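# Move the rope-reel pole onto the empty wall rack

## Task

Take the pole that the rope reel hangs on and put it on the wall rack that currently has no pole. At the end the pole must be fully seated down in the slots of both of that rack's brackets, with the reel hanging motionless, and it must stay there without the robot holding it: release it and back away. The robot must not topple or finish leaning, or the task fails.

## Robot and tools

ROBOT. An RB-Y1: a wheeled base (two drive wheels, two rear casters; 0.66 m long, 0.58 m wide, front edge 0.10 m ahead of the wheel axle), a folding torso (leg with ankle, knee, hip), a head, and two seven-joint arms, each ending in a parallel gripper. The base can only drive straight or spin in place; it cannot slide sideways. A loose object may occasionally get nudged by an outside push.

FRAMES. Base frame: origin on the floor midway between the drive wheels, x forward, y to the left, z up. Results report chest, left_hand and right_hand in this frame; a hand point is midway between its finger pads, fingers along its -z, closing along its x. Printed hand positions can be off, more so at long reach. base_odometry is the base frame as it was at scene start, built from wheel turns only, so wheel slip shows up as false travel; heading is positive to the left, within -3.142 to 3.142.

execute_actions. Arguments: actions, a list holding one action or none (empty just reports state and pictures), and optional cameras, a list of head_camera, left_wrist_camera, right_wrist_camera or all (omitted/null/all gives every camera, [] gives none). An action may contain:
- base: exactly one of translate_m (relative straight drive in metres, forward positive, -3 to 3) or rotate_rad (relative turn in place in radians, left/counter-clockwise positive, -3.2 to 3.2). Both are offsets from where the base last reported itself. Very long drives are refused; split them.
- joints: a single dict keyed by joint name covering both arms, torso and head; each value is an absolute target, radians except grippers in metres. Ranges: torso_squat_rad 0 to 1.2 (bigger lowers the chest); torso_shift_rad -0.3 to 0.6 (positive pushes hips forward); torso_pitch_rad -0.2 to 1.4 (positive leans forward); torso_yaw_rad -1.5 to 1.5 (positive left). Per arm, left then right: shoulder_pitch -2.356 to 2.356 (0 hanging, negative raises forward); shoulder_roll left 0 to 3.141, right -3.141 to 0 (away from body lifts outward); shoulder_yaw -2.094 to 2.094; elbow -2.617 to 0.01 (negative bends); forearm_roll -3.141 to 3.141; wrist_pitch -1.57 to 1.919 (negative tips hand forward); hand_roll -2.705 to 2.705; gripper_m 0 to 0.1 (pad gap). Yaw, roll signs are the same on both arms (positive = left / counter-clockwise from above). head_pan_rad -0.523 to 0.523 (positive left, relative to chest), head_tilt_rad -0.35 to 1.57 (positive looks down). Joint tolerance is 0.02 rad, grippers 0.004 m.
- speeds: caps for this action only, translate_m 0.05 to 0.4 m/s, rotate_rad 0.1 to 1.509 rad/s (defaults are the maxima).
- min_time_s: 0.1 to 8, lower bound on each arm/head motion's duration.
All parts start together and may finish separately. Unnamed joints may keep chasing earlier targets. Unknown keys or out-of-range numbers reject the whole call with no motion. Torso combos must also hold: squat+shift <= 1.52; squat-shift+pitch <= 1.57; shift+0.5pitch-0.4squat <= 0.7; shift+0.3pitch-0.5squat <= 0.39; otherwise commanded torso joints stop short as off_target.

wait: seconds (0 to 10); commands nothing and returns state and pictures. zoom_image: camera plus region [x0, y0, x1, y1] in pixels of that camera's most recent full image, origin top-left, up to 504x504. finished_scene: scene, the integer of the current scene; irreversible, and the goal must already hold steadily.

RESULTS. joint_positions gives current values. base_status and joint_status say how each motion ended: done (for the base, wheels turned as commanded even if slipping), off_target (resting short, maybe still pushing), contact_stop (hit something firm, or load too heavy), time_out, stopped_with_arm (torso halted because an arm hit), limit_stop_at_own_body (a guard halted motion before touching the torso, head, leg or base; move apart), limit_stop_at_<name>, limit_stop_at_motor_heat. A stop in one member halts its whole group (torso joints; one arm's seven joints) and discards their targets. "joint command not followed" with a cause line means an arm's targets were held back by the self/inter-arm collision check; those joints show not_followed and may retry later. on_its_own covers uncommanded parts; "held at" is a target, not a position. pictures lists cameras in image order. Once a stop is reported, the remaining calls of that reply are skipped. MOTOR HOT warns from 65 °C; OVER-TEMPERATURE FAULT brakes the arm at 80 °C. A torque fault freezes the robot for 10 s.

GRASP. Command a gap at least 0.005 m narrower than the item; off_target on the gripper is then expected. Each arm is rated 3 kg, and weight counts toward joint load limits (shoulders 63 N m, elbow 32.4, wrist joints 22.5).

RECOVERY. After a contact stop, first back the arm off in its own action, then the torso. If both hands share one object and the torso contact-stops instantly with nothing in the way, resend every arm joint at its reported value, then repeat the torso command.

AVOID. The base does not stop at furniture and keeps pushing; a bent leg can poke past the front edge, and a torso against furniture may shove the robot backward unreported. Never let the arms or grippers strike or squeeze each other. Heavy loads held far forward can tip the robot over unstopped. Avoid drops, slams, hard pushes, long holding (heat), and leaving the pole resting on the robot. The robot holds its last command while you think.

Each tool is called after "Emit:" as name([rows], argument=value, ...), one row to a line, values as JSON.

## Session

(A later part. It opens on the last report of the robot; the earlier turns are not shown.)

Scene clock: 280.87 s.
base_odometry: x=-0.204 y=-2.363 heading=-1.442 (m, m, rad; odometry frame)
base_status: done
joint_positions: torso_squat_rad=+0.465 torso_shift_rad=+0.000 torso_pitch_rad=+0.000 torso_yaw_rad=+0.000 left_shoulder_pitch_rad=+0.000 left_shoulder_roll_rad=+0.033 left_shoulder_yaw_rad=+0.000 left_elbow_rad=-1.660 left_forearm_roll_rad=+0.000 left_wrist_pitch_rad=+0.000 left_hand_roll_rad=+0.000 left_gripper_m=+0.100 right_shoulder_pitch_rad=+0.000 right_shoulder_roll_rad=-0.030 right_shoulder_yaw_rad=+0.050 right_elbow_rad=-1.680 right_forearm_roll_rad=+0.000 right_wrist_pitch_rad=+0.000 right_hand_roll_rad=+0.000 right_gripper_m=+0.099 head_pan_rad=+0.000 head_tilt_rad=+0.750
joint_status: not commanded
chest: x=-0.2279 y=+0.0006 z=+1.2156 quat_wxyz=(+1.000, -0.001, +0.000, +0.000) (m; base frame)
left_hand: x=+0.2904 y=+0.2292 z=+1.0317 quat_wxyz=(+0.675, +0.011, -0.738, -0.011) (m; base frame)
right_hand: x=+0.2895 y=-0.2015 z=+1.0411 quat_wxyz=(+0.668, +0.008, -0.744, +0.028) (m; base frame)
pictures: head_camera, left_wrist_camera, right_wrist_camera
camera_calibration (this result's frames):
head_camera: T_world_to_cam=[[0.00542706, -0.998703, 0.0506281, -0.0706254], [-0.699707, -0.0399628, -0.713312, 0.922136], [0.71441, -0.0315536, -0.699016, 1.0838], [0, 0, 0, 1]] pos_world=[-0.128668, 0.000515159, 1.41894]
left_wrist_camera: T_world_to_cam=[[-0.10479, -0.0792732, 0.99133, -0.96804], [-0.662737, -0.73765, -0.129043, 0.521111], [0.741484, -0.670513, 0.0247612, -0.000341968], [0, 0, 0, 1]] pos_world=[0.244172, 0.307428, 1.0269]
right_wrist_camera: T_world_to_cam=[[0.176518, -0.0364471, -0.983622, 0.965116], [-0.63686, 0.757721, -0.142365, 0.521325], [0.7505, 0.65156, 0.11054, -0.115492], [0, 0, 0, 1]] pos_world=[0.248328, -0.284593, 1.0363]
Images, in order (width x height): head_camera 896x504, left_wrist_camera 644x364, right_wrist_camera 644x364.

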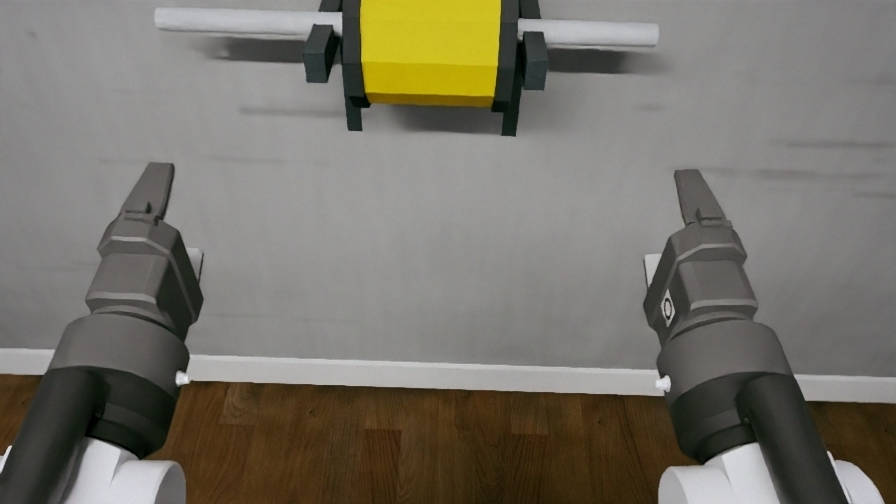

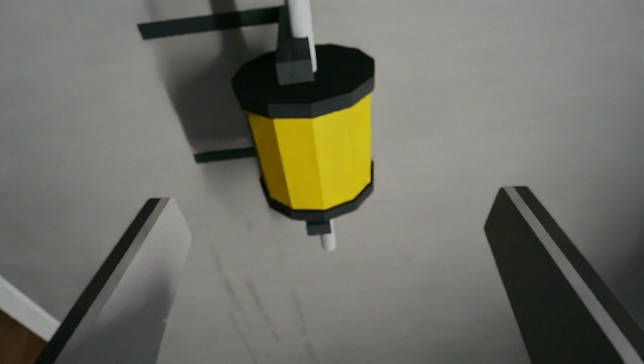

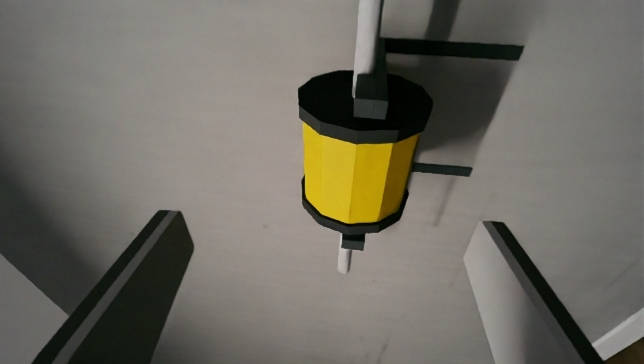

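Seated. Check that the reel settles.

Emit:
wait(seconds=10)

Emit:
wait(seconds=1.3)

Scene clock: 294.10 s.
base_odometry: x=-0.204 y=-2.363 heading=-1.442 (m, m, rad; odometry frame)
base_status: done
joint_positions: torso_squat_rad=+0.465 torso_shift_rad=+0.000 torso_pitch_rad=+0.000 torso_yaw_rad=+0.000 left_shoulder_pitch_rad=+0.000 left_shoulder_roll_rad=+0.033 left_shoulder_yaw_rad=+0.000 left_elbow_rad=-1.660 left_forearm_roll_rad=+0.000 left_wrist_pitch_rad=+0.000 left_hand_roll_rad=+0.000 left_gripper_m=+0.100 right_shoulder_pitch_rad=+0.000 right_shoulder_roll_rad=-0.030 right_shoulder_yaw_rad=+0.050 right_elbow_rad=-1.680 right_forearm_roll_rad=+0.000 right_wrist_pitch_rad=+0.000 right_hand_roll_rad=+0.000 right_gripper_m=+0.099 head_pan_rad=+0.000 head_tilt_rad=+0.750
joint_status: not commanded
chest: x=-0.2279 y=+0.0006 z=+1.2156 quat_wxyz=(+1.000, -0.001, +0.000, +0.000) (m; base frame)
left_hand: x=+0.2904 y=+0.2292 z=+1.0317 quat_wxyz=(+0.675, +0.011, -0.738, -0.011) (m; base frame)
right_hand: x=+0.2894 y=-0.2015 z=+1.0411 quat_wxyz=(+0.668, +0.008, -0.744, +0.028) (m; base frame)
wait: 10.00 s; at rest from the start
pictures: head_camera, left_wrist_camera, right_wrist_camera
camera_calibration (this result's frames):
head_camera: T_world_to_cam=[[0.00542698, -0.998703, 0.050628, -0.0706253], [-0.699705, -0.0399628, -0.713313, 0.922137], [0.714411, -0.0315535, -0.699014, 1.0838], [0, 0, 0, 1]] pos_world=[-0.12867, 0.000515078, 1.41894]
left_wrist_camera: T_world_to_cam=[[-0.104792, -0.0792737, 0.99133, -0.96804], [-0.662737, -0.73765, -0.129045, 0.521111], [0.741484, -0.670513, 0.0247623, -0.00034205], [0, 0, 0, 1]] pos_world=[0.24417, 0.307428, 1.0269]
right_wrist_camera: T_world_to_cam=[[0.17652, -0.0364469, -0.983622, 0.965117], [-0.63686, 0.757721, -0.142366, 0.521325], [0.7505, 0.65156, 0.110541, -0.115493], [0, 0, 0, 1]] pos_world=[0.248326, -0.284594, 1.0363]
Images, in order (width x height): head_camera 896x504, left_wrist_camera 644x364, right_wrist_camera 644x364.

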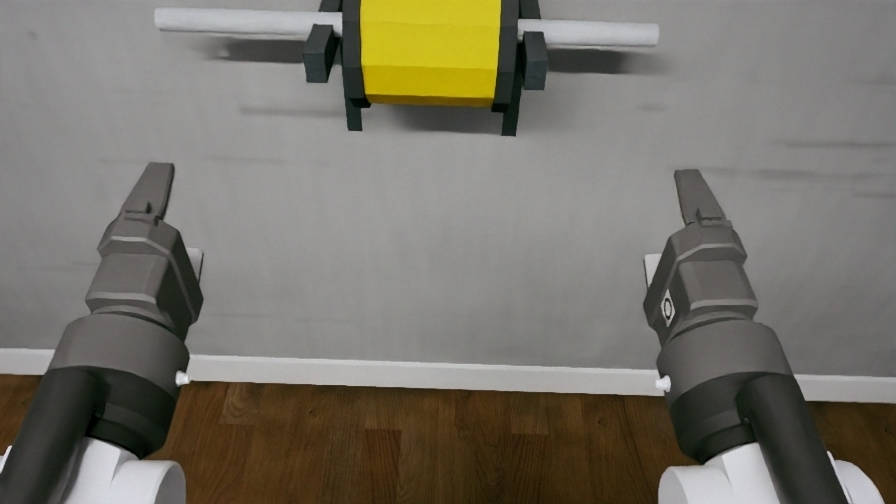

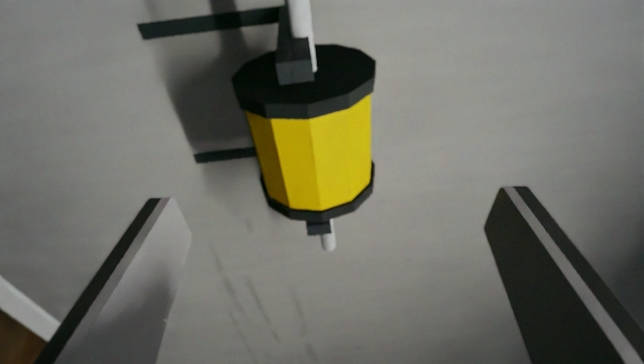

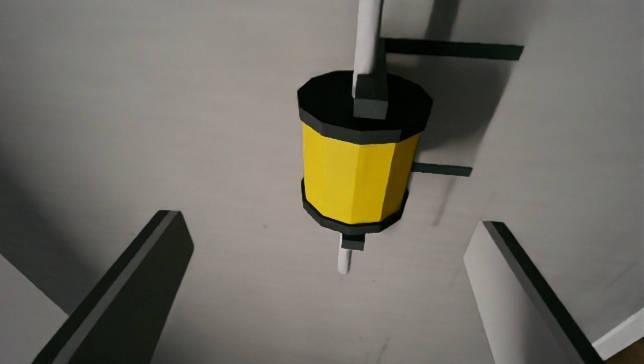

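Scene clock: 295.40 s.
base_odometry: x=-0.204 y=-2.363 heading=-1.442 (m, m, rad; odometry frame)
base_status: done
joint_positions: torso_squat_rad=+0.465 torso_shift_rad=+0.000 torso_pitch_rad=+0.000 torso_yaw_rad=+0.000 left_shoulder_pitch_rad=+0.000 left_shoulder_roll_rad=+0.033 left_shoulder_yaw_rad=+0.000 left_elbow_rad=-1.660 left_forearm_roll_rad=+0.000 left_wrist_pitch_rad=+0.000 left_hand_roll_rad=+0.000 left_gripper_m=+0.100 right_shoulder_pitch_rad=+0.000 right_shoulder_roll_rad=-0.030 right_shoulder_yaw_rad=+0.050 right_elbow_rad=-1.680 right_forearm_roll_rad=+0.000 right_wrist_pitch_rad=+0.000 right_hand_roll_rad=+0.000 right_gripper_m=+0.099 head_pan_rad=+0.000 head_tilt_rad=+0.750
joint_status: not commanded
chest: x=-0.2279 y=+0.0006 z=+1.2156 quat_wxyz=(+1.000, -0.001, +0.000, +0.000) (m; base frame)
left_hand: x=+0.2904 y=+0.2292 z=+1.0317 quat_wxyz=(+0.675, +0.011, -0.738, -0.011) (m; base frame)
right_hand: x=+0.2894 y=-0.2015 z=+1.0411 quat_wxyz=(+0.668, +0.008, -0.744, +0.028) (m; base frame)
wait: 1.30 s; at rest by 0.27 s
pictures: head_camera, left_wrist_camera, right_wrist_camera
camera_calibration (this result's frames):
head_camera: T_world_to_cam=[[0.00542693, -0.998703, 0.0506281, -0.0706254], [-0.699705, -0.0399628, -0.713313, 0.922137], [0.714411, -0.0315536, -0.699014, 1.0838], [0, 0, 0, 1]] pos_world=[-0.128671, 0.000515091, 1.41894]
left_wrist_camera: T_world_to_cam=[[-0.104792, -0.0792733, 0.99133, -0.968041], [-0.662737, -0.73765, -0.129045, 0.521111], [0.741484, -0.670513, 0.0247628, -0.000342492], [0, 0, 0, 1]] pos_world=[0.24417, 0.307428, 1.0269]
right_wrist_camera: T_world_to_cam=[[0.17652, -0.0364473, -0.983622, 0.965116], [-0.63686, 0.757721, -0.142367, 0.521326], [0.7505, 0.65156, 0.110541, -0.115493], [0, 0, 0, 1]] pos_world=[0.248326, -0.284593, 1.0363]
Images, in order (width x height): head_camera 896x504, left_wrist_camera 644x364, right_wrist_camera 644x364.

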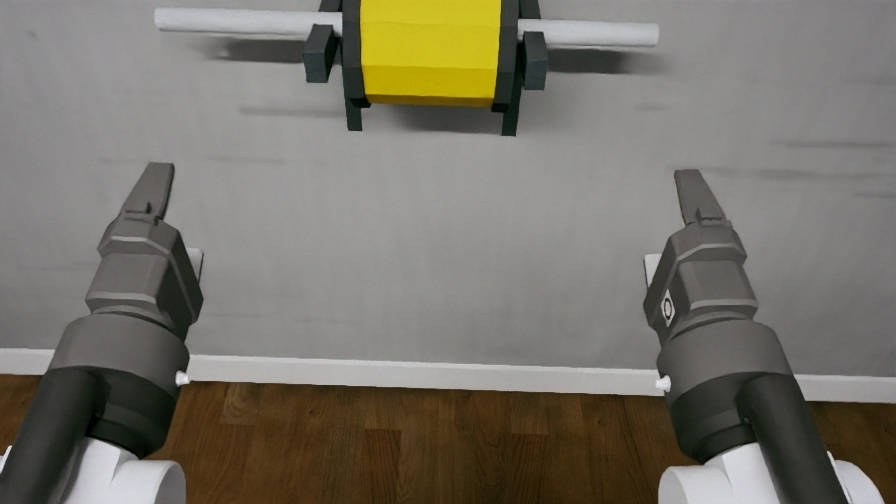

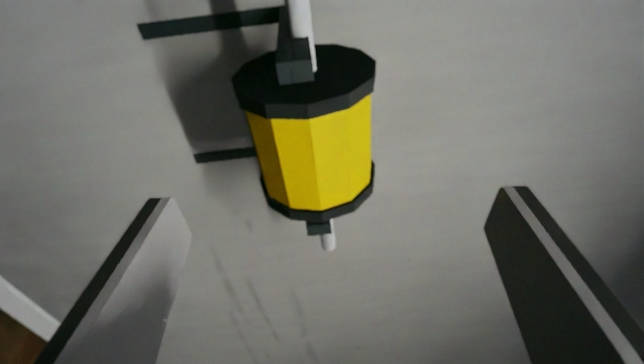

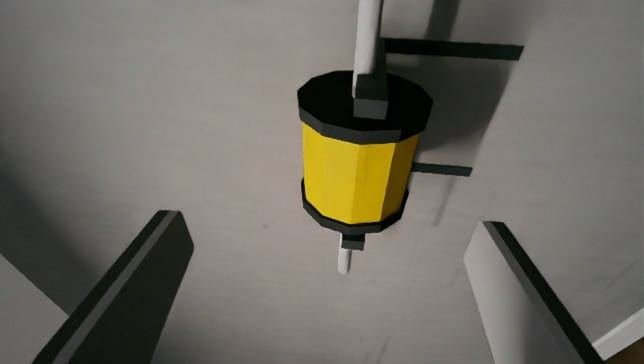

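Emit:
finished_scene(scene=1)

The scene is finished: the task was done.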